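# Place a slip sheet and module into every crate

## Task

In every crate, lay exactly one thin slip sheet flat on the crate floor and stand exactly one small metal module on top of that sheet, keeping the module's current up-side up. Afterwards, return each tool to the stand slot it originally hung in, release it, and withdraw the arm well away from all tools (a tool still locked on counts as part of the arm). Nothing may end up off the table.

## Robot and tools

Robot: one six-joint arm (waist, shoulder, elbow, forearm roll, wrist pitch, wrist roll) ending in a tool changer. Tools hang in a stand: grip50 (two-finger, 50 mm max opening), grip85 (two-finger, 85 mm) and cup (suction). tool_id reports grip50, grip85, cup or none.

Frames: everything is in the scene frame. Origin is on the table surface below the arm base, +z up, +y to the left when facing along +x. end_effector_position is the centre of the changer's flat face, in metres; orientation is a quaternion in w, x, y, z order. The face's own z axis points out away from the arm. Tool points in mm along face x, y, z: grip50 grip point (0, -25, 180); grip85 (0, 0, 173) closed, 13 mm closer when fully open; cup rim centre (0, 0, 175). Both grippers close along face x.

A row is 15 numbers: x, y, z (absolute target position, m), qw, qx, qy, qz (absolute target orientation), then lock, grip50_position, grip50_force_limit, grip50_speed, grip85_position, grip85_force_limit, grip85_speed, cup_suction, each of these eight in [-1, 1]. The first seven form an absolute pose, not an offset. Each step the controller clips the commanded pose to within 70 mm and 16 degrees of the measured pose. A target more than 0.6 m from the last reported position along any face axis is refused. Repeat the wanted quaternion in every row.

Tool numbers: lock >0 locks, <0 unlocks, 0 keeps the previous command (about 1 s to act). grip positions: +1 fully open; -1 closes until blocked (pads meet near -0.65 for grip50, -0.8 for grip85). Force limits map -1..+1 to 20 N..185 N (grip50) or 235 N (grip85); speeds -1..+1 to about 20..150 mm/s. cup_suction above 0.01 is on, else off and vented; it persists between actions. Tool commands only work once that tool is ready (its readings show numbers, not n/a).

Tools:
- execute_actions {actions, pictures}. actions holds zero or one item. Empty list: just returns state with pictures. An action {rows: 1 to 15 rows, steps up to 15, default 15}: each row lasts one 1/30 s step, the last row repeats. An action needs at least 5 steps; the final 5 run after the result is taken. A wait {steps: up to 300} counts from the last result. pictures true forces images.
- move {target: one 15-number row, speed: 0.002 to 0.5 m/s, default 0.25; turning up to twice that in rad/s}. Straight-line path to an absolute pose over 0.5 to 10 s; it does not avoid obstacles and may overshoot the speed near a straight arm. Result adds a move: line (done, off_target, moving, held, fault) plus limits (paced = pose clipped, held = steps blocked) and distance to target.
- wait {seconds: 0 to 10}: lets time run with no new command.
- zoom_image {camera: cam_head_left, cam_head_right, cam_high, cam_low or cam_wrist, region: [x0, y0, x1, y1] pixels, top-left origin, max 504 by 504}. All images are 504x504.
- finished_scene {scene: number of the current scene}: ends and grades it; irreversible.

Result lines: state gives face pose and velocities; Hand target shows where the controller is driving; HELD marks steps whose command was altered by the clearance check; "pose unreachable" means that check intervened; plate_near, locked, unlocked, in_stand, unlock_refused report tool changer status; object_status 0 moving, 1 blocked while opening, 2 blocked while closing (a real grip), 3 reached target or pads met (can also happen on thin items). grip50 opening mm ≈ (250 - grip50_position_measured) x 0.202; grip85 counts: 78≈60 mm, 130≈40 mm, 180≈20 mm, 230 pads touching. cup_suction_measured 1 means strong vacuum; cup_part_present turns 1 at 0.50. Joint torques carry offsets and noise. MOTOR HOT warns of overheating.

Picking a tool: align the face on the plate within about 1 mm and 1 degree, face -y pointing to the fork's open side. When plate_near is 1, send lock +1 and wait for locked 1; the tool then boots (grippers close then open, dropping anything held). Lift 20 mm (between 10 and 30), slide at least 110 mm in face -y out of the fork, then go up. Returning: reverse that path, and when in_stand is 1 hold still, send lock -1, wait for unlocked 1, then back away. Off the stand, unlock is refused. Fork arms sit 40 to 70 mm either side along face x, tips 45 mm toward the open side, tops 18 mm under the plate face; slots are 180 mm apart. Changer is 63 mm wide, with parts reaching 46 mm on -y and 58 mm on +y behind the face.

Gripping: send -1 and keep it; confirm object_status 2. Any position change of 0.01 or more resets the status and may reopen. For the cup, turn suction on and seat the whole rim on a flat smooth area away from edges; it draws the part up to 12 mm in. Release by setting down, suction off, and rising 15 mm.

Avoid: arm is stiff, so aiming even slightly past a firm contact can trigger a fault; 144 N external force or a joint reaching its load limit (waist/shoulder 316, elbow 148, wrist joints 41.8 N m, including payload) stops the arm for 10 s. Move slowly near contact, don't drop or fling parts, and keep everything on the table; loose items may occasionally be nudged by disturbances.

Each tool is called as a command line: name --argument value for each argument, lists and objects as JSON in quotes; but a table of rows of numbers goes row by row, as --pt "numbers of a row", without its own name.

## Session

execute_actions --actions '[]'

Scene clock: 0.00 s of 15600.00 s.
end_effector_position=(+0.0786, +0.2274, +0.3840) locked=0 unlocked=1 plate_near=0 in_stand=0 unlock_refused=0 tool_id=none grip50_position_measured=n/a grip50_object_status=n/a grip85_position_measured=n/a grip85_object_status=n/a cup_suction_measured=n/a cup_part_present=n/a end_effector_quat_wxyz=(-0.036, +0.997, -0.022, -0.069) end_effector_velocity=(-0.000, -0.000, -0.000) end_effector_angular_velocity=(-0.000, +0.000, +0.000)
Joint positions: [ 0.95  -0.509  2.325  0.161  1.356  2.542]
Joint velocities: [-0. -0.  0.  0. -0. -0.]
Joint torques (N m, as the joint torque sensors report them, + toward a larger angle): no reading
Hand target: +0.079, +0.227, +0.384; -0.036, +0.997, -0.022, -0.069

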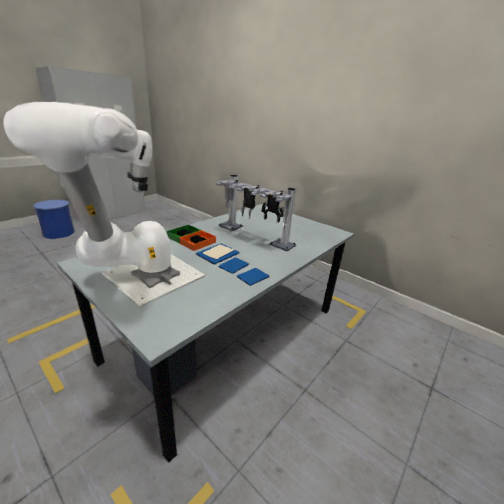

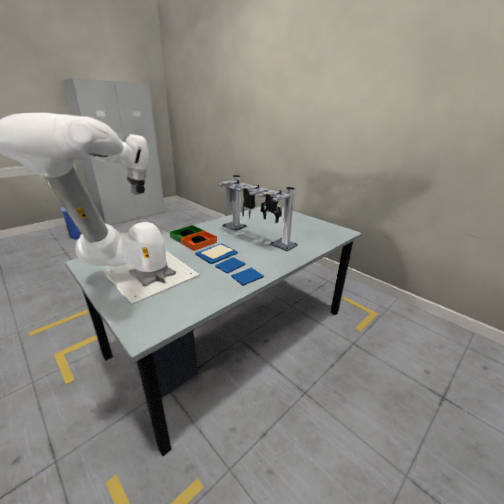

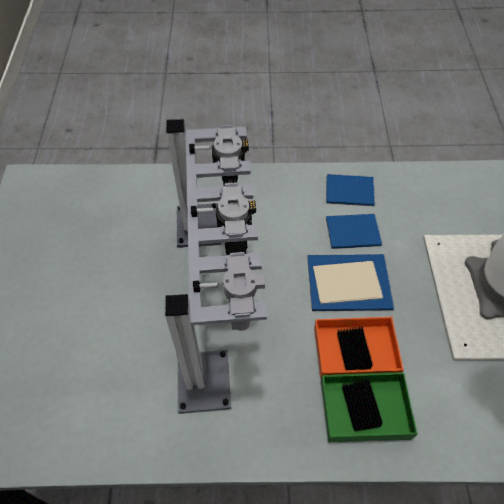

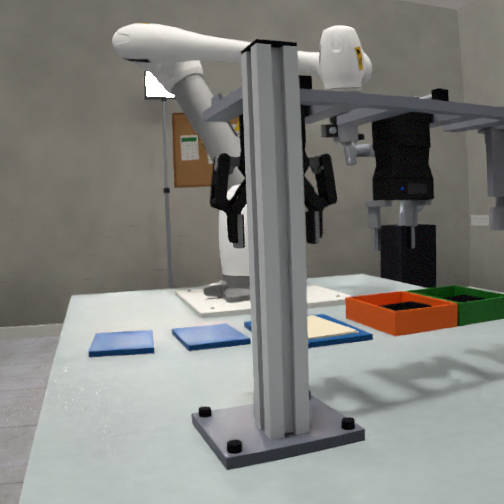

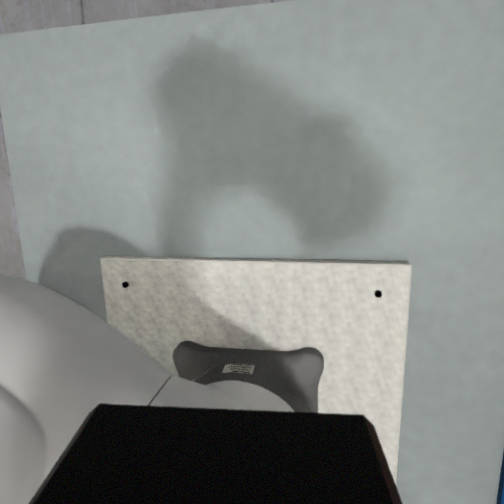

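zoom_image --camera "cam_high" --region '[290, 160, 440, 450]'

zoom_image --camera "cam_high" --region '[150, 110, 290, 420]'

Region (290, 160, 440, 450) of cam_high's 504x504 image, scaled by 1.738, with more detail than that image has; it fills the left 261 columns of this view, and the rest is white.

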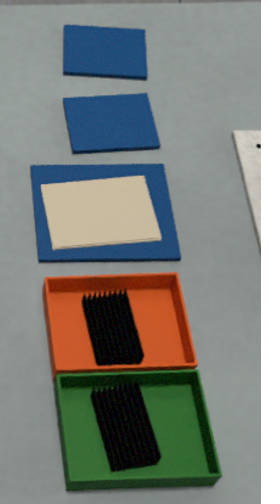

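Region (150, 110, 290, 420) of cam_high's 504x504 image, scaled by 1.626, with more detail than that image has; it fills the left 228 columns of this view, and the rest is white.

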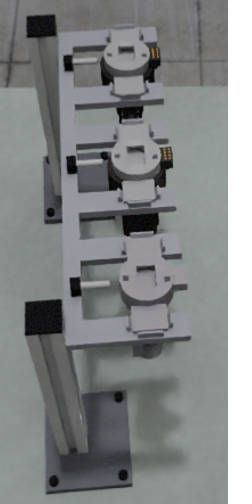

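move --target '[0.713,-0.165,0.47,0,0.669,0.743,0,0,1,0,0,1,0,0,0]' --speed 0.35

action 0: the call puts the target (arm/x, arm/y, arm/z) 0.631 m from end_effector_position in the last result along the changer face's own x axis as it stood there; a target may be at most 0.6 m away along each of those axes, so nothing of the call was run and nothing moved. Command a nearer target, and go on from there in a later call.

move --target '[0.60,-0.14,0.47,0,0.669,0.743,0,0,1,0,0,1,0,0,0]' --speed 0.35

move --target '[0.713,-0.165,0.46,0,0.669,0.743,0,0,1,0,0,1,0,0,0]' --speed 0.2

Scene clock: 5.80 s of 15600.00 s.
end_effector_position=(+0.5996, -0.1415, +0.4695) locked=0 unlocked=1 plate_near=0 in_stand=0 unlock_refused=0 tool_id=none grip50_position_measured=n/a grip50_object_status=n/a grip85_position_measured=n/a grip85_object_status=n/a cup_suction_measured=n/a cup_part_present=n/a end_effector_quat_wxyz=(-0.000, +0.669, +0.743, -0.001) end_effector_velocity=(+0.001, -0.001, -0.000) end_effector_angular_velocity=(+0.001, +0.001, +0.003)
Joint positions: [-0.291  0.119  1.674 -0.01   1.355 -0.381]
Joint velocities: [-0.001  0.003 -0.002  0.001  0.001 -0.003]
Joint torques (N m, as the joint torque sensors report them, + toward a larger angle): [ -2.85 -54.27 -44.09   4.45   0.     0.28]
Hand target: +0.600, -0.142, +0.469; -0.000, +0.669, +0.743, -0.001
Off the commanded pose: 0.002 m, 0 deg.
Kept back: nothing.
move: done

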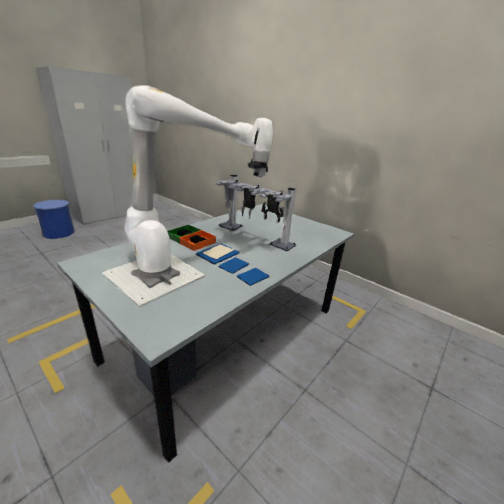

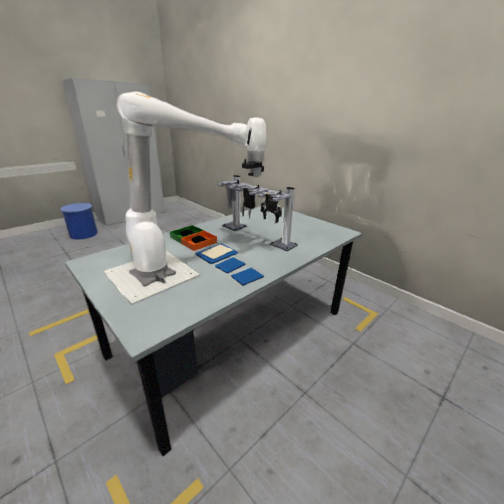

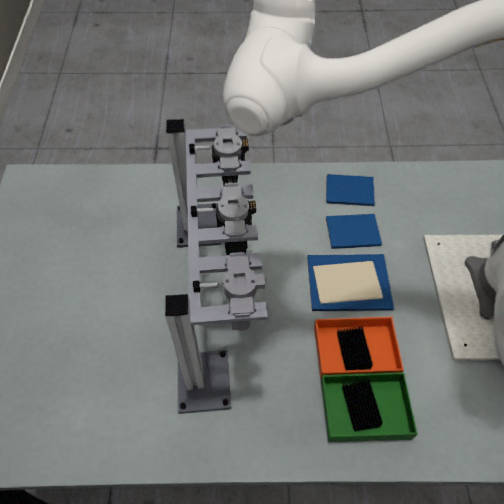

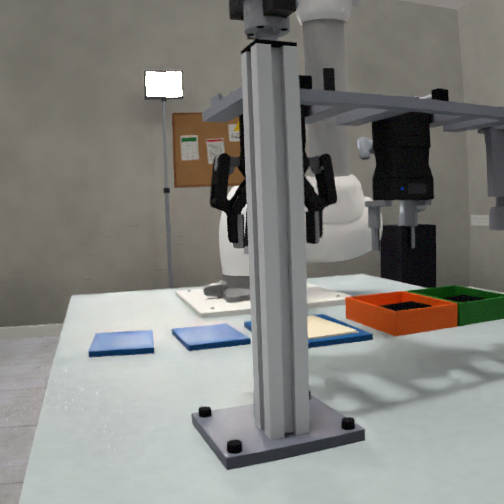

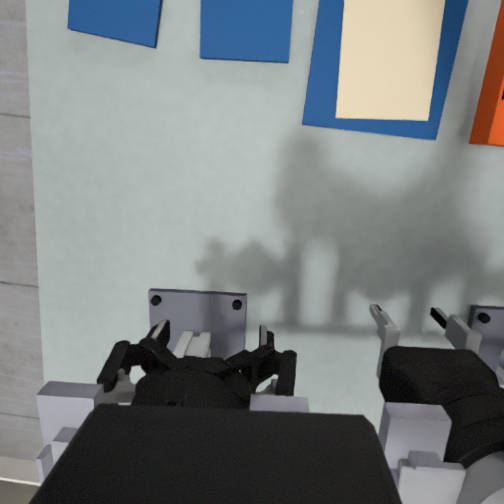

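Scene clock: 6.83 s of 15600.00 s.
end_effector_position=(+0.7129, -0.1651, +0.4598) locked=0 unlocked=1 plate_near=0 in_stand=0 unlock_refused=0 tool_id=none grip50_position_measured=n/a grip50_object_status=n/a grip85_position_measured=n/a grip85_object_status=n/a cup_suction_measured=n/a cup_part_present=n/a end_effector_quat_wxyz=(+0.000, +0.669, +0.743, +0.000) end_effector_velocity=(+0.001, -0.000, +0.000) end_effector_angular_velocity=(-0.000, -0.001, +0.000)
Joint positions: [-0.28   0.305  1.462 -0.008  1.379 -0.371]
Joint velocities: [ 0.     0.002 -0.002  0.    -0.001 -0.   ]
Joint torques (N m, as the joint torque sensors report them, + toward a larger angle): [ -2.74 -75.52 -44.51   4.6    0.02  -0.06]
Hand target: +0.713, -0.165, +0.460; +0.000, +0.669, +0.743, +0.000
Off the commanded pose: 0.000 m, 0 deg.
Kept back: nothing.
move: done

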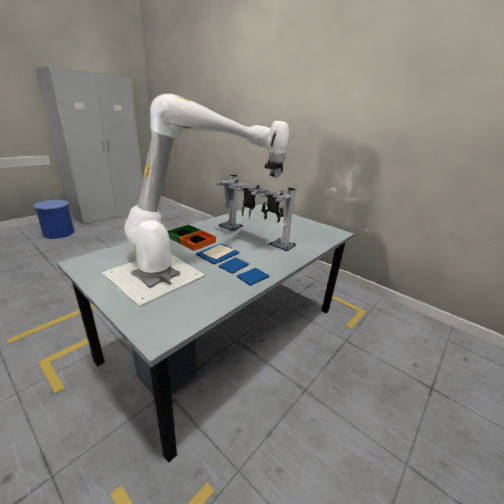

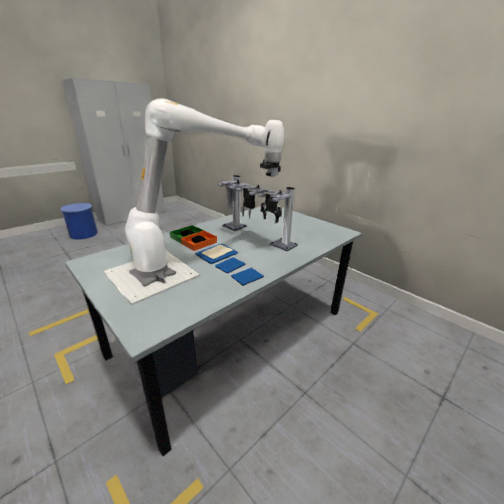

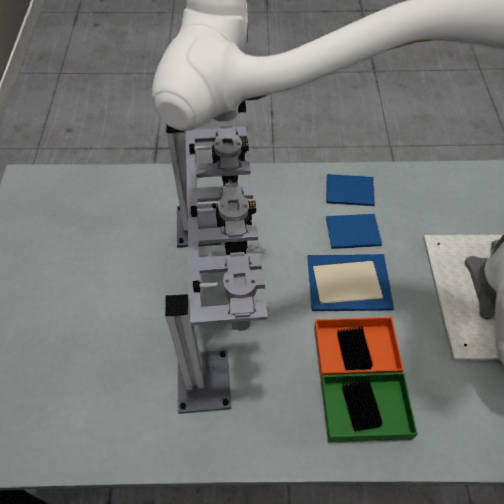

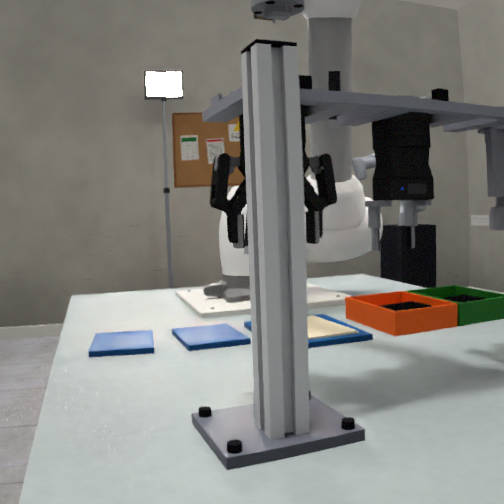

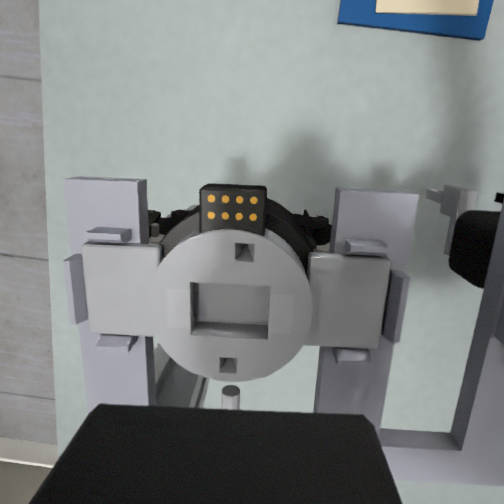

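zoom_image --camera "cam_wrist" --region '[60, 170, 420, 410]'

Region (60, 170, 420, 410) of cam_wrist's 504x504 image, scaled by 1.400, with more detail than that image has.

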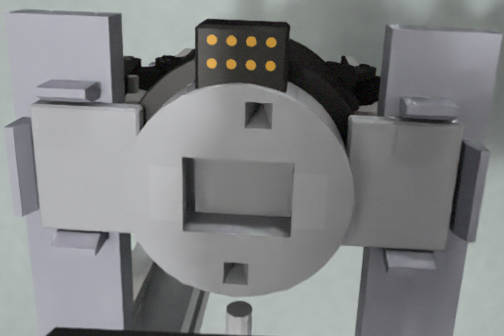

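move --target '[0.7098,-0.174,0.43,0,0.6877,0.7260,0,0,1,0,0,1,0,0,0]' --speed 0.1

zoom_image --camera "cam_wrist" --region '[40, 190, 470, 420]'

Scene clock: 9.53 s of 15600.00 s.
end_effector_position=(+0.7098, -0.1740, +0.4301) locked=0 unlocked=1 plate_near=0 in_stand=0 unlock_refused=0 tool_id=none grip50_position_measured=n/a grip50_object_status=n/a grip85_position_measured=n/a grip85_object_status=n/a cup_suction_measured=n/a cup_part_present=n/a end_effector_quat_wxyz=(-0.000, +0.688, +0.726, +0.000) end_effector_velocity=(-0.000, -0.000, -0.001) end_effector_angular_velocity=(-0.001, -0.000, -0.001)
Joint positions: [-0.293  0.314  1.505 -0.008  1.328 -0.333]
Joint velocities: [-0.001  0.     0.001 -0.001 -0.002  0.001]
Joint torques (N m, as the joint torque sensors report them, + toward a larger angle): [ -1.97 -75.16 -44.15   4.54  -0.05  -0.24]
Hand target: +0.710, -0.174, +0.430; -0.000, +0.688, +0.726, +0.000
Off the commanded pose: 0.000 m, 0 deg.
Kept back: nothing.
move: done

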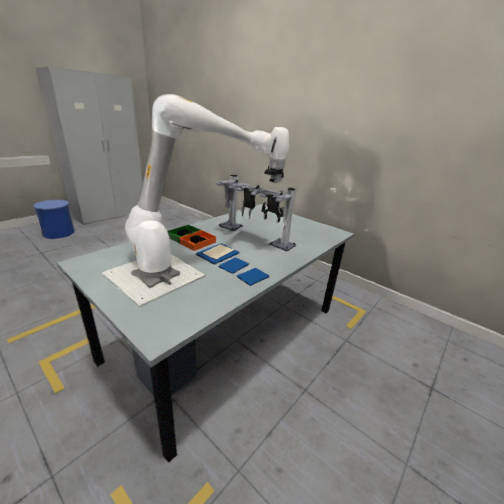

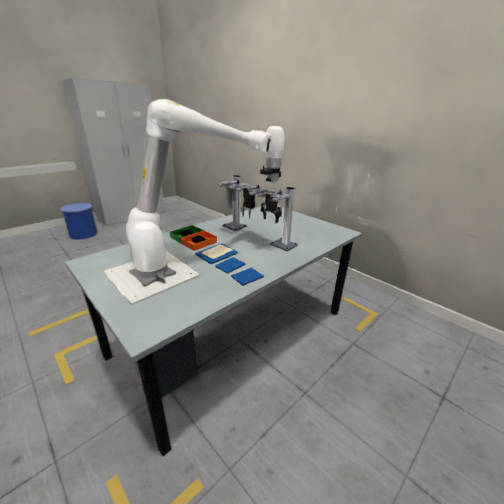

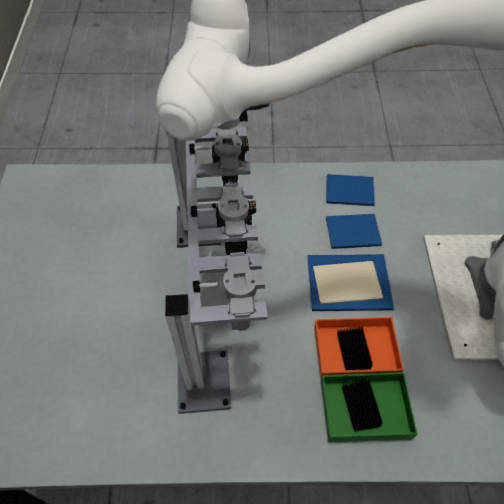

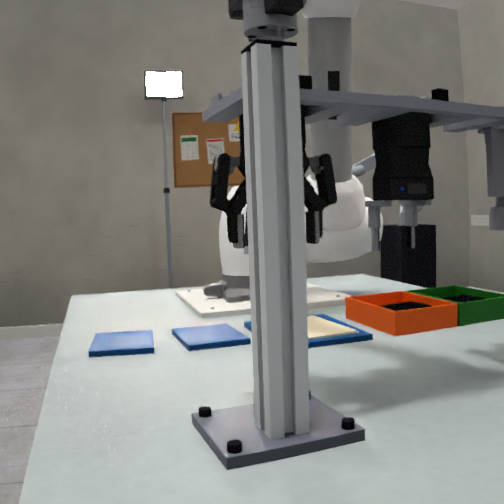

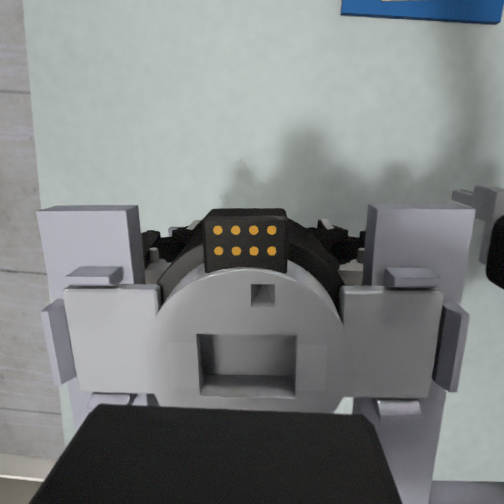

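Region (40, 190, 470, 420) of cam_wrist's 504x504 image, scaled by 1.172, with more detail than that image has; it fills the top 270 rows of this view, and the rest is white.

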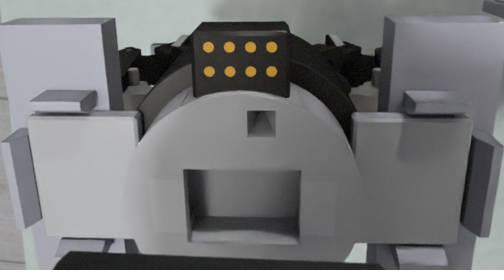

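move --target '[0.7087,-0.1758,0.43,0,0.6877,0.7260,0,0,1,0,0,1,0,0,0]' --speed 0.02

zoom_image --camera "cam_wrist" --region '[130, 260, 380, 420]'

Scene clock: 10.73 s of 15600.00 s.
end_effector_position=(+0.7087, -0.1758, +0.4300) locked=0 unlocked=1 plate_near=0 in_stand=0 unlock_refused=0 tool_id=none grip50_position_measured=n/a grip50_object_status=n/a grip85_position_measured=n/a grip85_object_status=n/a cup_suction_measured=n/a cup_part_present=n/a end_effector_quat_wxyz=(-0.000, +0.688, +0.726, -0.000) end_effector_velocity=(-0.000, -0.000, +0.000) end_effector_angular_velocity=(-0.000, -0.000, +0.000)
Joint positions: [-0.296  0.313  1.506 -0.008  1.328 -0.336]
Joint velocities: [-0.    -0.001  0.    -0.     0.    -0.   ]
Joint torques (N m, as the joint torque sensors report them, + toward a larger angle): [ -3.07 -75.56 -44.12   4.37  -0.01  -0.08]
Hand target: +0.709, -0.176, +0.430; -0.000, +0.688, +0.726, -0.000
Off the commanded pose: 0.000 m, 0 deg.
Kept back: nothing.
move: done

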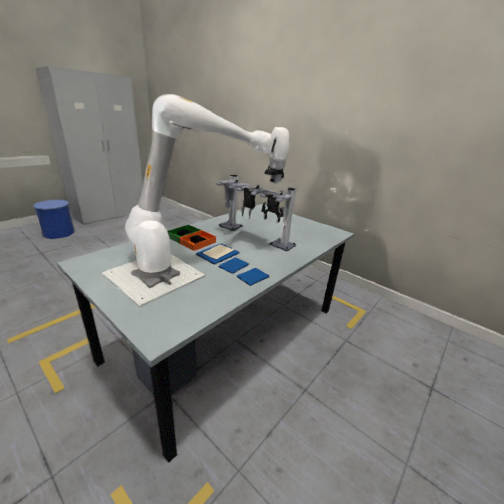

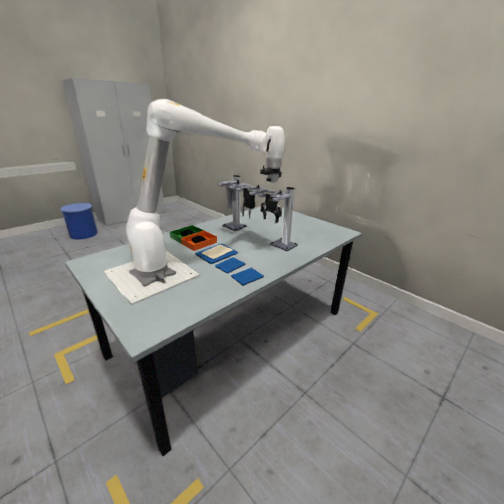

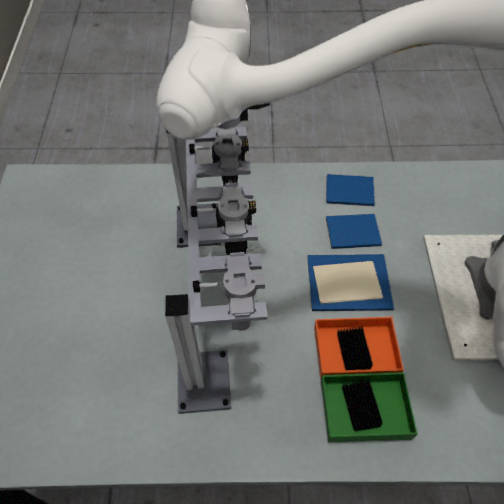

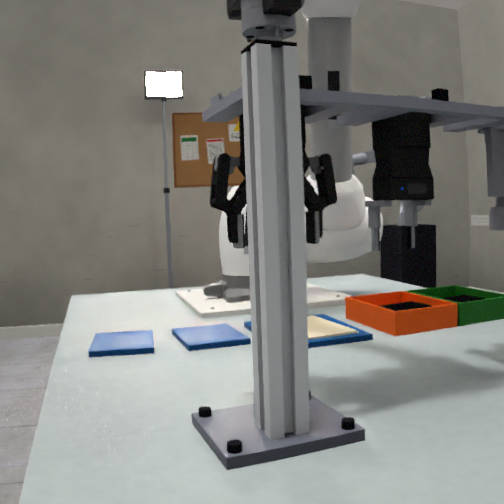

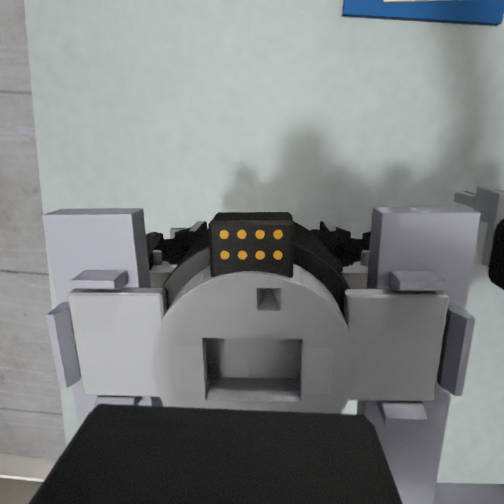

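Region (130, 260, 380, 420) of cam_wrist's 504x504 image, scaled by 2.016, with more detail than that image has; it fills the top 323 rows of this view, and the rest is white.

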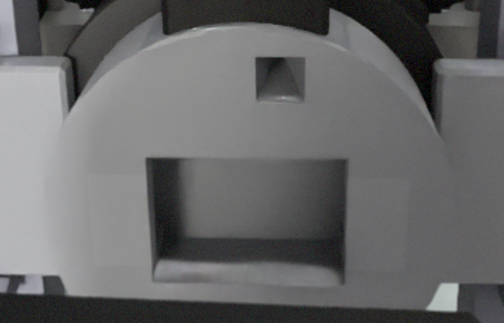

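move --target '[0.7087,-0.1755,0.367,0,0.6877,0.7260,0,0,1,0,0,1,0,0,0]' --speed 0.08

Scene clock: 12.33 s of 15600.00 s.
end_effector_position=(+0.7086, -0.1755, +0.3671) locked=0 unlocked=1 plate_near=0 in_stand=0 unlock_refused=0 tool_id=none grip50_position_measured=n/a grip50_object_status=n/a grip85_position_measured=n/a grip85_object_status=n/a cup_suction_measured=n/a cup_part_present=n/a end_effector_quat_wxyz=(+0.000, +0.688, +0.726, +0.000) end_effector_velocity=(+0.000, -0.000, -0.002) end_effector_angular_velocity=(+0.000, +0.000, -0.000)
Joint positions: [-0.297  0.342  1.584 -0.009  1.221 -0.335]
Joint velocities: [-0.     0.001  0.002 -0.    -0.003  0.   ]
Joint torques (N m, as the joint torque sensors report them, + toward a larger angle): [ -2.11 -75.33 -42.13   4.34   0.11   0.01]
Hand target: +0.709, -0.175, +0.367; -0.000, +0.688, +0.726, +0.000
Off the commanded pose: 0.000 m, 0 deg.
Kept back: nothing.
move: done

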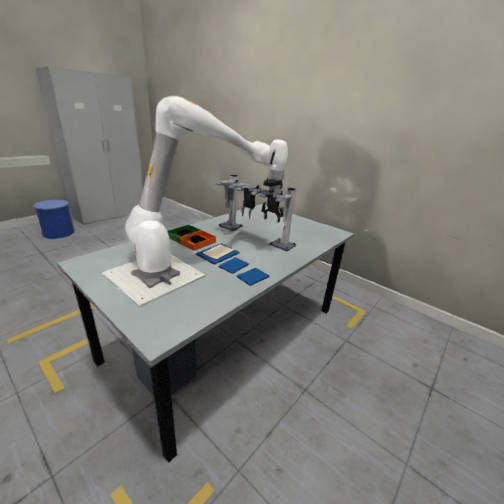

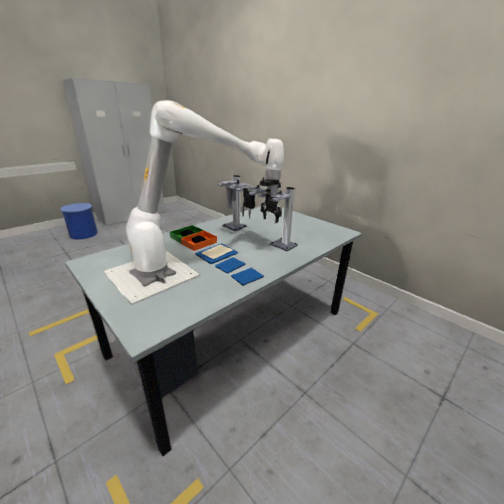

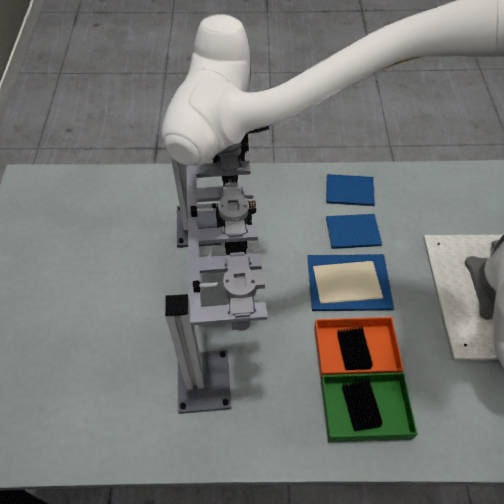

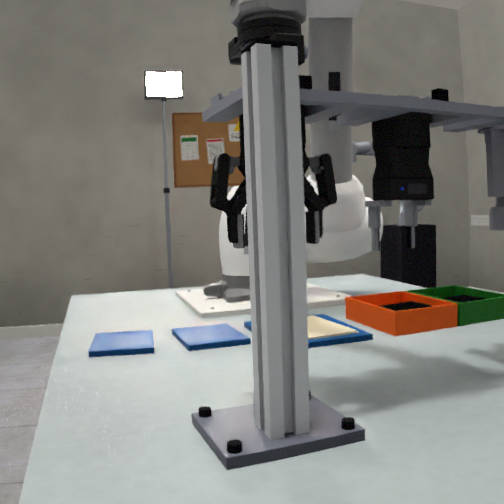

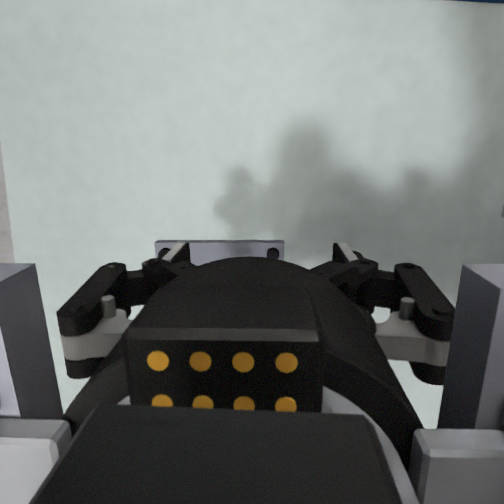

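execute_actions --actions '[{"rows":[[0.7087,-0.1755,0.3665,0,0.6877,0.7260,0,0,1,0,0,1,0,0,0],[0.7087,-0.1755,0.366,0,0.6877,0.7260,0,0,1,0,0,1,0,0,0],[0.7087,-0.1755,0.3655,0,0.6877,0.7260,0,0,1,0,0,1,0,0,0],[0.7087,-0.1755,0.365,0,0.6877,0.7260,0,0,1,0,0,1,0,0,0],[0.7087,-0.1755,0.3645,0,0.6877,0.7260,0,0,1,0,0,1,0,0,0],[0.7087,-0.1755,0.364,0,0.6877,0.7260,0,0,1,0,0,1,0,0,0],[0.7087,-0.1755,0.3635,0,0.6877,0.7260,0,0,1,0,0,1,0,0,0]],"steps":12}]'

Scene clock: 13.50 s of 15600.00 s.
end_effector_position=(+0.7087, -0.1755, +0.3648) locked=0 unlocked=1 plate_near=0 in_stand=0 unlock_refused=0 tool_id=none grip50_position_measured=n/a grip50_object_status=n/a grip85_position_measured=n/a grip85_object_status=n/a cup_suction_measured=n/a cup_part_present=n/a end_effector_quat_wxyz=(-0.000, +0.688, +0.726, +0.000) end_effector_velocity=(+0.000, +0.000, -0.015) end_effector_angular_velocity=(+0.000, +0.001, -0.000)
Joint positions: [-0.297  0.344  1.586 -0.009  1.217 -0.335]
Joint velocities: [ 0.     0.009  0.016  0.    -0.023  0.   ]
Joint torques (N m, as the joint torque sensors report them, + toward a larger angle): [ -1.1  -74.76 -42.     4.8    0.25   0.02]
Steps of this call (steps 1 to 28: nothing new was sent; steps 29 to 35: the first 7 steps of this action). Readings (end_effector_position | what the end effector reports):
29: (+0.7086, -0.1755, +0.3670) | locked=0 unlocked=1 plate_near=0 in_stand=0 unlock_refused=0 tool_id=none grip50_position_measured=n/a grip50_object_status=n/a grip85_position_measured=n/a grip85_object_status=n/a cup_suction_measured=n/a cup_part_present=n/a
30: (+0.7087, -0.1755, +0.3668) | locked=0 unlocked=1 plate_near=0 in_stand=0 unlock_refused=0 tool_id=none grip50_position_measured=n/a grip50_object_status=n/a grip85_position_measured=n/a grip85_object_status=n/a cup_suction_measured=n/a cup_part_present=n/a
32: (+0.7087, -0.1755, +0.3661) | locked=0 unlocked=1 plate_near=0 in_stand=0 unlock_refused=0 tool_id=none grip50_position_measured=n/a grip50_object_status=n/a grip85_position_measured=n/a grip85_object_status=n/a cup_suction_measured=n/a cup_part_present=n/a
35: the state above

execute_actions --actions '[{"rows":[[0.7087,-0.1755,0.3632,0,0.6877,0.7260,0,0,1,0,0,1,0,0,0],[0.7087,-0.1755,0.3629,0,0.6877,0.7260,0,0,1,0,0,1,0,0,0],[0.7087,-0.1755,0.3626,0,0.6877,0.7260,0,0,1,0,0,1,0,0,0],[0.7087,-0.1755,0.3623,0,0.6877,0.7260,0,0,1,0,0,1,0,0,0],[0.7087,-0.1755,0.362,0,0.6877,0.7260,0,0,1,0,0,1,0,0,0]],"steps":10}]'

Scene clock: 14.77 s of 15600.00 s.
end_effector_position=(+0.7087, -0.1755, +0.3627) locked=0 unlocked=1 plate_near=0 in_stand=1 unlock_refused=0 tool_id=none grip50_position_measured=n/a grip50_object_status=n/a grip85_position_measured=n/a grip85_object_status=n/a cup_suction_measured=n/a cup_part_present=n/a end_effector_quat_wxyz=(-0.000, +0.688, +0.726, +0.000) end_effector_velocity=(+0.000, +0.000, -0.008) end_effector_angular_velocity=(-0.000, -0.000, -0.000)
Joint positions: [-0.297  0.345  1.589 -0.009  1.213 -0.335]
Joint velocities: [ 0.     0.004  0.009  0.    -0.013  0.   ]
Joint torques (N m, as the joint torque sensors report them, + toward a larger angle): [ -1.39 -77.01 -42.11   4.78   0.32   0.03]
Off your previous action's commanded pose: 0.000 m, 0 deg at its last step (step 5 of this call).
Steps of this call (steps 1 to 5: the last 5 steps of your previous action; steps 6 to 33: nothing new was sent; steps 34 to 38: the first 5 steps of this action). Readings (end_effector_position | what the end effector reports):
34: (+0.7087, -0.1755, +0.3635) | locked=0 unlocked=1 plate_near=0 in_stand=1 unlock_refused=0 tool_id=none grip50_position_measured=n/a grip50_object_status=n/a grip85_position_measured=n/a grip85_object_status=n/a cup_suction_measured=n/a cup_part_present=n/a
35: (+0.7087, -0.1755, +0.3634) | locked=0 unlocked=1 plate_near=0 in_stand=1 unlock_refused=0 tool_id=none grip50_position_measured=n/a grip50_object_status=n/a grip85_position_measured=n/a grip85_object_status=n/a cup_suction_measured=n/a cup_part_present=n/a
37: (+0.7087, -0.1755, +0.3630) | locked=0 unlocked=1 plate_near=0 in_stand=1 unlock_refused=0 tool_id=none grip50_position_measured=n/a grip50_object_status=n/a grip85_position_measured=n/a grip85_object_status=n/a cup_suction_measured=n/a cup_part_present=n/a
38: the state above

execute_actions --actions '[{"rows":[[0.7087,-0.1755,0.3617,0,0.6877,0.7260,0,0,1,0,0,1,0,0,0],[0.7087,-0.1755,0.3614,0,0.6877,0.7260,0,0,1,0,0,1,0,0,0],[0.7087,-0.1755,0.3611,0,0.6877,0.7260,0,0,1,0,0,1,0,0,0],[0.7087,-0.1755,0.3609,0,0.6877,0.7260,0,0,1,0,0,1,0,0,0]],"steps":10}]'

Scene clock: 15.10 s of 15600.00 s.
end_effector_position=(+0.7087, -0.1755, +0.3613) locked=0 unlocked=1 plate_near=0 in_stand=1 unlock_refused=0 tool_id=none grip50_position_measured=n/a grip50_object_status=n/a grip85_position_measured=n/a grip85_object_status=n/a cup_suction_measured=n/a cup_part_present=n/a end_effector_quat_wxyz=(+0.000, +0.688, +0.726, -0.000) end_effector_velocity=(-0.000, -0.000, -0.006) end_effector_angular_velocity=(+0.000, +0.001, +0.000)
Joint positions: [-0.297  0.346  1.59  -0.009  1.211 -0.335]
Joint velocities: [-0.     0.003  0.006  0.    -0.008 -0.   ]
Joint torques (N m, as the joint torque sensors report them, + toward a larger angle): [ -0.84 -74.14 -41.65   5.08  -0.32   0.07]
Off your previous action's commanded pose: 0.000 m, 0 deg at its last step (step 5 of this call).
Steps of this call (steps 1 to 5: the last 5 steps of your previous action; steps 6 to 10: the first 5 steps of this action). Readings (end_effector_position | what the end effector reports):
6: (+0.7087, -0.1755, +0.3620) | locked=0 unlocked=1 plate_near=0 in_stand=1 unlock_refused=0 tool_id=none grip50_position_measured=n/a grip50_object_status=n/a grip85_position_measured=n/a grip85_object_status=n/a cup_suction_measured=n/a cup_part_present=n/a
7: (+0.7087, -0.1755, +0.3619) | locked=0 unlocked=1 plate_near=0 in_stand=1 unlock_refused=0 tool_id=none grip50_position_measured=n/a grip50_object_status=n/a grip85_position_measured=n/a grip85_object_status=n/a cup_suction_measured=n/a cup_part_present=n/a
9: (+0.7087, -0.1755, +0.3615) | locked=0 unlocked=1 plate_near=0 in_stand=1 unlock_refused=0 tool_id=none grip50_position_measured=n/a grip50_object_status=n/a grip85_position_measured=n/a grip85_object_status=n/a cup_suction_measured=n/a cup_part_present=n/a
10: the state above

execute_actions --actions '[{"rows":[[0.7087,-0.1755,0.3608,0,0.6877,0.7260,0,0,1,0,0,1,0,0,0],[0.7087,-0.1755,0.3607,0,0.6877,0.7260,0,0,1,0,0,1,0,0,0],[0.7087,-0.1755,0.3606,0,0.6877,0.7260,0,0,1,0,0,1,0,0,0]],"steps":8}]'

Scene clock: 15.37 s of 15600.00 s.
end_effector_position=(+0.7087, -0.1755, +0.3609) locked=0 unlocked=1 plate_near=1 in_stand=1 unlock_refused=0 tool_id=none grip50_position_measured=n/a grip50_object_status=n/a grip85_position_measured=n/a grip85_object_status=n/a cup_suction_measured=n/a cup_part_present=n/a end_effector_quat_wxyz=(+0.000, +0.688, +0.726, +0.000) end_effector_velocity=(-0.000, -0.000, -0.001) end_effector_angular_velocity=(-0.000, -0.001, -0.000)
Joint positions: [-0.297  0.346  1.591 -0.009  1.21  -0.335]
Joint velocities: [-0.     0.     0.002  0.    -0.003  0.   ]
Joint torques (N m, as the joint torque sensors report them, + toward a larger angle): [ -0.12 -61.85 -36.45   5.47  -2.29   0.65]
Off your previous action's commanded pose: 0.000 m, 0 deg at its last step (step 5 of this call).
Steps of this call (steps 1 to 5: the last 5 steps of your previous action; steps 6 to 8: the first 3 steps of this action). Readings (end_effector_position | what the end effector reports):
6: (+0.7087, -0.1755, +0.3610) | locked=0 unlocked=1 plate_near=1 in_stand=1 unlock_refused=0 tool_id=none grip50_position_measured=n/a grip50_object_status=n/a grip85_position_measured=n/a grip85_object_status=n/a cup_suction_measured=n/a cup_part_present=n/a
7: (+0.7087, -0.1755, +0.3610) | locked=0 unlocked=1 plate_near=1 in_stand=1 unlock_refused=0 tool_id=none grip50_position_measured=n/a grip50_object_status=n/a grip85_position_measured=n/a grip85_object_status=n/a cup_suction_measured=n/a cup_part_present=n/a
8: the state above

execute_actions --actions '[{"rows":[[0.7087,-0.1755,0.3610,0,0.6877,0.7260,0,1,1,0,0,1,0,0,0]],"steps":15}]'

execute_actions --actions '[{"rows":[[0.7087,-0.1755,0.3610,0,0.6877,0.7260,0,1,1,0,0,1,0,0,0]],"steps":15}]'

execute_actions --actions '[{"rows":[[0.7087,-0.1755,0.3610,0,0.6877,0.7260,0,1,1,0,0,1,0,0,0]],"steps":15}]'

Scene clock: 15.90 s of 15600.00 s.
end_effector_position=(+0.7087, -0.1755, +0.3609) locked=0 unlocked=0 plate_near=1 in_stand=1 unlock_refused=0 tool_id=none grip50_position_measured=n/a grip50_object_status=n/a grip85_position_measured=n/a grip85_object_status=n/a cup_suction_measured=n/a cup_part_present=n/a end_effector_quat_wxyz=(-0.000, +0.688, +0.726, -0.000) end_effector_velocity=(-0.000, -0.000, +0.000) end_effector_angular_velocity=(+0.000, +0.000, +0.000)
Joint positions: [-0.297  0.346  1.591 -0.009  1.21  -0.335]
Joint velocities: [-0.    -0.    -0.    -0.     0.001 -0.   ]
Joint torques (N m, as the joint torque sensors report them, + toward a larger angle): [ -0.78 -60.72 -37.69   5.68  -2.52   1.23]
Off your previous action's commanded pose: 0.000 m, 0 deg at its last step (step 5 of this call).
Steps of this call (steps 1 to 5: the last 5 steps of your previous action; step 6: nothing new was sent; steps 7 to 16: the first 10 steps of this action). Readings (end_effector_position | what the end effector reports):
7: (+0.7087, -0.1755, +0.3607) | locked=0 unlocked=0 plate_near=1 in_stand=1 unlock_refused=0 tool_id=none grip50_position_measured=n/a grip50_object_status=n/a grip85_position_measured=n/a grip85_object_status=n/a cup_suction_measured=n/a cup_part_present=n/a
8: (+0.7087, -0.1755, +0.3607) | locked=0 unlocked=0 plate_near=1 in_stand=1 unlock_refused=0 tool_id=none grip50_position_measured=n/a grip50_object_status=n/a grip85_position_measured=n/a grip85_object_status=n/a cup_suction_measured=n/a cup_part_present=n/a
10: (+0.7087, -0.1755, +0.3608) | locked=0 unlocked=0 plate_near=1 in_stand=1 unlock_refused=0 tool_id=none grip50_position_measured=n/a grip50_object_status=n/a grip85_position_measured=n/a grip85_object_status=n/a cup_suction_measured=n/a cup_part_present=n/a
14: (+0.7087, -0.1755, +0.3609) | locked=0 unlocked=0 plate_near=1 in_stand=1 unlock_refused=0 tool_id=none grip50_position_measured=n/a grip50_object_status=n/a grip85_position_measured=n/a grip85_object_status=n/a cup_suction_measured=n/a cup_part_present=n/a
16: the state above

Scene clock: 16.40 s of 15600.00 s.
end_effector_position=(+0.7086, -0.1755, +0.3608) locked=1 unlocked=0 plate_near=1 in_stand=1 unlock_refused=0 tool_id=grip85 grip50_position_measured=n/a grip50_object_status=n/a grip85_position_measured=n/a grip85_object_status=n/a cup_suction_measured=n/a cup_part_present=n/a end_effector_quat_wxyz=(-0.000, +0.688, +0.726, -0.000) end_effector_velocity=(+0.000, -0.000, +0.001) end_effector_angular_velocity=(-0.000, -0.001, -0.000)
Joint positions: [-0.297  0.346  1.591 -0.009  1.211 -0.335]
Joint velocities: [-0.    -0.    -0.001  0.     0.     0.   ]
Joint torques (N m, as the joint torque sensors report them, + toward a larger angle): [  0.77 -83.98 -77.84  10.54 -11.39   6.1 ]
Off your previous action's commanded pose: 0.000 m, 0 deg at its last step (step 5 of this call).
Steps of this call (steps 1 to 5: the last 5 steps of your previous action; steps 6 to 15: the first 10 steps of this action). Readings (end_effector_position | what the end effector reports):
6: (+0.7087, -0.1755, +0.3609) | locked=0 unlocked=0 plate_near=1 in_stand=1 unlock_refused=0 tool_id=none grip50_position_measured=n/a grip50_object_status=n/a grip85_position_measured=n/a grip85_object_status=n/a cup_suction_measured=n/a cup_part_present=n/a
7: (+0.7086, -0.1755, +0.3609) | locked=0 unlocked=0 plate_near=1 in_stand=1 unlock_refused=0 tool_id=none grip50_position_measured=n/a grip50_object_status=n/a grip85_position_measured=n/a grip85_object_status=n/a cup_suction_measured=n/a cup_part_present=n/a
9: (+0.7086, -0.1755, +0.3608) | locked=0 unlocked=0 plate_near=1 in_stand=1 unlock_refused=0 tool_id=none grip50_position_measured=n/a grip50_object_status=n/a grip85_position_measured=n/a grip85_object_status=n/a cup_suction_measured=n/a cup_part_present=n/a
13: (+0.7086, -0.1755, +0.3607) | locked=0 unlocked=0 plate_near=1 in_stand=1 unlock_refused=0 tool_id=none grip50_position_measured=n/a grip50_object_status=n/a grip85_position_measured=n/a grip85_object_status=n/a cup_suction_measured=n/a cup_part_present=n/a
15: the state above

Scene clock: 16.90 s of 15600.00 s.
end_effector_position=(+0.7087, -0.1755, +0.3610) locked=1 unlocked=0 plate_near=1 in_stand=1 unlock_refused=0 tool_id=grip85 grip50_position_measured=n/a grip50_object_status=n/a grip85_position_measured=n/a grip85_object_status=n/a cup_suction_measured=n/a cup_part_present=n/a end_effector_quat_wxyz=(-0.000, +0.688, +0.726, -0.000) end_effector_velocity=(+0.001, -0.000, -0.001) end_effector_angular_velocity=(+0.001, +0.001, -0.000)
Joint positions: [-0.297  0.346  1.59  -0.009  1.21  -0.335]
Joint velocities: [ 0.     0.002 -0.     0.    -0.     0.   ]
Joint torques (N m, as the joint torque sensors report them, + toward a larger angle): [  3.3  -88.04 -87.1   11.71 -13.81   7.07]
Off your previous action's commanded pose: 0.000 m, 0 deg at its last step (step 5 of this call).
Steps of this call (steps 1 to 5: the last 5 steps of your previous action; steps 6 to 15: the first 10 steps of this action). Readings (end_effector_position | what the end effector reports):
6: (+0.7087, -0.1755, +0.3609) | locked=1 unlocked=0 plate_near=1 in_stand=1 unlock_refused=0 tool_id=grip85 grip50_position_measured=n/a grip50_object_status=n/a grip85_position_measured=n/a grip85_object_status=n/a cup_suction_measured=n/a cup_part_present=n/a
7: (+0.7087, -0.1755, +0.3609) | locked=1 unlocked=0 plate_near=1 in_stand=1 unlock_refused=0 tool_id=grip85 grip50_position_measured=n/a grip50_object_status=n/a grip85_position_measured=n/a grip85_object_status=n/a cup_suction_measured=n/a cup_part_present=n/a
9: (+0.7087, -0.1755, +0.3609) | locked=1 unlocked=0 plate_near=1 in_stand=1 unlock_refused=0 tool_id=grip85 grip50_position_measured=n/a grip50_object_status=n/a grip85_position_measured=n/a grip85_object_status=n/a cup_suction_measured=n/a cup_part_present=n/a
13: (+0.7087, -0.1755, +0.3610) | locked=1 unlocked=0 plate_near=1 in_stand=1 unlock_refused=0 tool_id=grip85 grip50_position_measured=n/a grip50_object_status=n/a grip85_position_measured=n/a grip85_object_status=n/a cup_suction_measured=n/a cup_part_present=n/a
15: the state above

execute_actions --actions '[{"rows":[[0.7084,-0.1755,0.3612,0,0.6864,0.7272,0,1,1,0,0,1,0,0,0],[0.7082,-0.1755,0.3614,0,0.6858,0.7278,0,1,1,0,0,1,0,0,0]],"steps":10}]'

Scene clock: 17.40 s of 15600.00 s.
end_effector_position=(+0.7085, -0.1755, +0.3616) locked=1 unlocked=0 plate_near=1 in_stand=1 unlock_refused=0 tool_id=grip85 grip50_position_measured=n/a grip50_object_status=n/a grip85_position_measured=n/a grip85_object_status=n/a cup_suction_measured=n/a cup_part_present=n/a end_effector_quat_wxyz=(+0.000, +0.686, +0.727, +0.000) end_effector_velocity=(-0.001, +0.000, +0.002) end_effector_angular_velocity=(-0.000, -0.002, +0.017)
Joint positions: [-0.297  0.345  1.59  -0.009  1.21  -0.339]
Joint velocities: [-0.    -0.003  0.     0.     0.001 -0.018]
Joint torques (N m, as the joint torque sensors report them, + toward a larger angle): [  4.3  -83.66 -67.62   8.17  -7.51   2.43]
Off your previous action's commanded pose: 0.000 m, 0 deg at its last step (step 5 of this call).
Steps of this call (steps 1 to 5: the last 5 steps of your previous action; steps 6 to 10: nothing new was sent; steps 11 to 15: the first 5 steps of this action). Readings (end_effector_position | what the end effector reports):
11: (+0.7087, -0.1755, +0.3610) | locked=1 unlocked=0 plate_near=1 in_stand=1 unlock_refused=0 tool_id=grip85 grip50_position_measured=n/a grip50_object_status=n/a grip85_position_measured=n/a grip85_object_status=n/a cup_suction_measured=n/a cup_part_present=n/a
12: (+0.7087, -0.1755, +0.3611) | locked=1 unlocked=0 plate_near=1 in_stand=1 unlock_refused=0 tool_id=grip85 grip50_position_measured=n/a grip50_object_status=n/a grip85_position_measured=n/a grip85_object_status=n/a cup_suction_measured=n/a cup_part_present=n/a
14: (+0.7086, -0.1755, +0.3615) | locked=1 unlocked=0 plate_near=1 in_stand=1 unlock_refused=0 tool_id=grip85 grip50_position_measured=n/a grip50_object_status=n/a grip85_position_measured=n/a grip85_object_status=n/a cup_suction_measured=n/a cup_part_present=n/a
15: the state above

execute_actions --actions '[{"rows":[[0.7080,-0.1755,0.3616,0,0.6852,0.7284,0,1,1,0,0,1,0,0,0]],"steps":10}]'

Scene clock: 17.73 s of 15600.00 s.
end_effector_position=(+0.7081, -0.1755, +0.3616) locked=1 unlocked=0 plate_near=1 in_stand=1 unlock_refused=0 tool_id=grip85 grip50_position_measured=n/a grip50_object_status=n/a grip85_position_measured=n/a grip85_object_status=n/a cup_suction_measured=n/a cup_part_present=n/a end_effector_quat_wxyz=(+0.000, +0.685, +0.728, +0.000) end_effector_velocity=(-0.001, -0.000, -0.001) end_effector_angular_velocity=(+0.001, +0.004, +0.004)
Joint positions: [-0.297  0.345  1.591 -0.009  1.211 -0.342]
Joint velocities: [-0.    -0.     0.001 -0.     0.003 -0.004]
Joint torques (N m, as the joint torque sensors report them, + toward a larger angle): [ -2.2  -86.38 -48.3    4.23   0.1   -0.15]
Off your previous action's commanded pose: 0.000 m, 0 deg at its last step (step 5 of this call).
Steps of this call (steps 1 to 5: the last 5 steps of your previous action; steps 6 to 10: the first 5 steps of this action). Readings (end_effector_position | what the end effector reports):
6: (+0.7083, -0.1755, +0.3615) | locked=1 unlocked=0 plate_near=1 in_stand=1 unlock_refused=0 tool_id=grip85 grip50_position_measured=n/a grip50_object_status=n/a grip85_position_measured=n/a grip85_object_status=n/a cup_suction_measured=n/a cup_part_present=n/a
7: (+0.7083, -0.1755, +0.3615) | locked=1 unlocked=0 plate_near=1 in_stand=1 unlock_refused=0 tool_id=grip85 grip50_position_measured=n/a grip50_object_status=n/a grip85_position_measured=n/a grip85_object_status=n/a cup_suction_measured=n/a cup_part_present=n/a
9: (+0.7081, -0.1754, +0.3616) | locked=1 unlocked=0 plate_near=1 in_stand=1 unlock_refused=0 tool_id=grip85 grip50_position_measured=n/a grip50_object_status=n/a grip85_position_measured=n/a grip85_object_status=n/a cup_suction_measured=n/a cup_part_present=n/a
10: the state above

move --target '[0.7080,-0.1755,0.381,0,0.6852,0.7284,0,1,1,0,0,1,0,0,0]' --speed 0.04

Scene clock: 18.93 s of 15600.00 s.
end_effector_position=(+0.7080, -0.1755, +0.3809) locked=1 unlocked=0 plate_near=1 in_stand=0 unlock_refused=0 tool_id=grip85 grip50_position_measured=n/a grip50_object_status=n/a grip85_position_measured=n/a grip85_object_status=n/a cup_suction_measured=n/a cup_part_present=n/a end_effector_quat_wxyz=(+0.000, +0.685, +0.728, -0.000) end_effector_velocity=(+0.000, -0.000, +0.001) end_effector_angular_velocity=(-0.000, -0.000, -0.000)
Joint positions: [-0.297  0.334  1.569 -0.009  1.244 -0.342]
Joint velocities: [-0.    -0.    -0.001 -0.     0.001  0.   ]
Joint torques (N m, as the joint torque sensors report them, + toward a larger angle): [ -2.77 -85.27 -50.28   4.34   0.23  -0.06]
Hand target: +0.708, -0.176, +0.381; +0.000, +0.685, +0.728, -0.000
Off your previous action's commanded pose: 0.000 m, 0 deg at its last step (step 5 of this call).
Off the commanded pose: 0.000 m, 0 deg.
Kept back: nothing.
move: done

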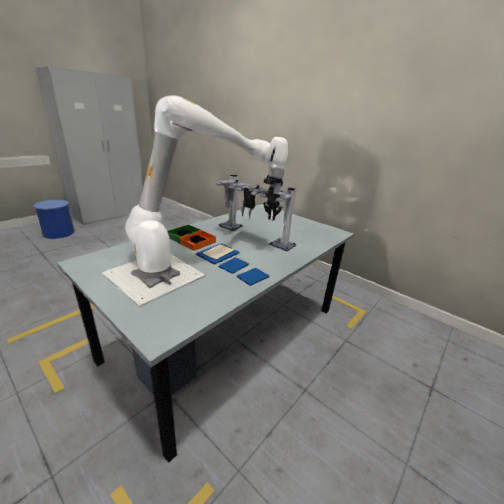

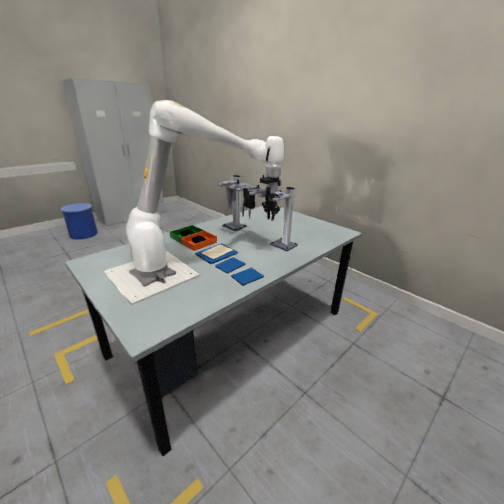

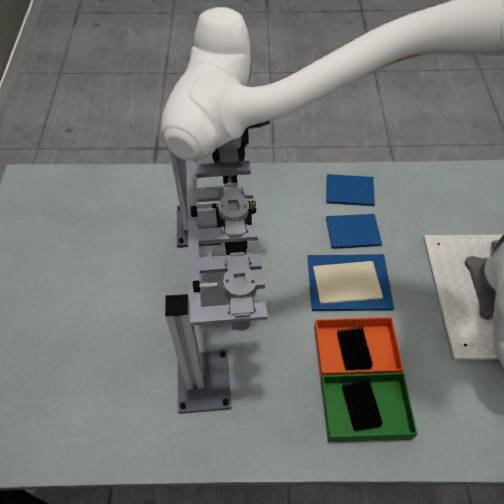

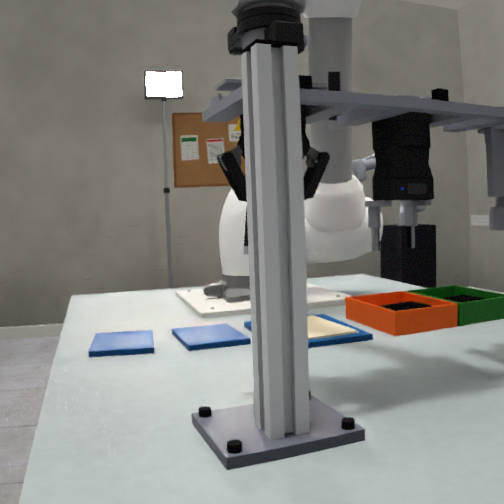

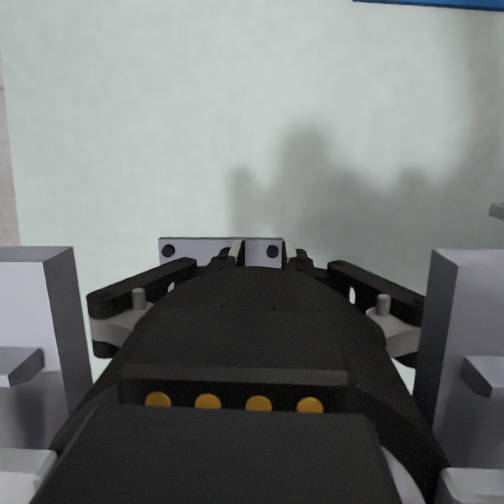

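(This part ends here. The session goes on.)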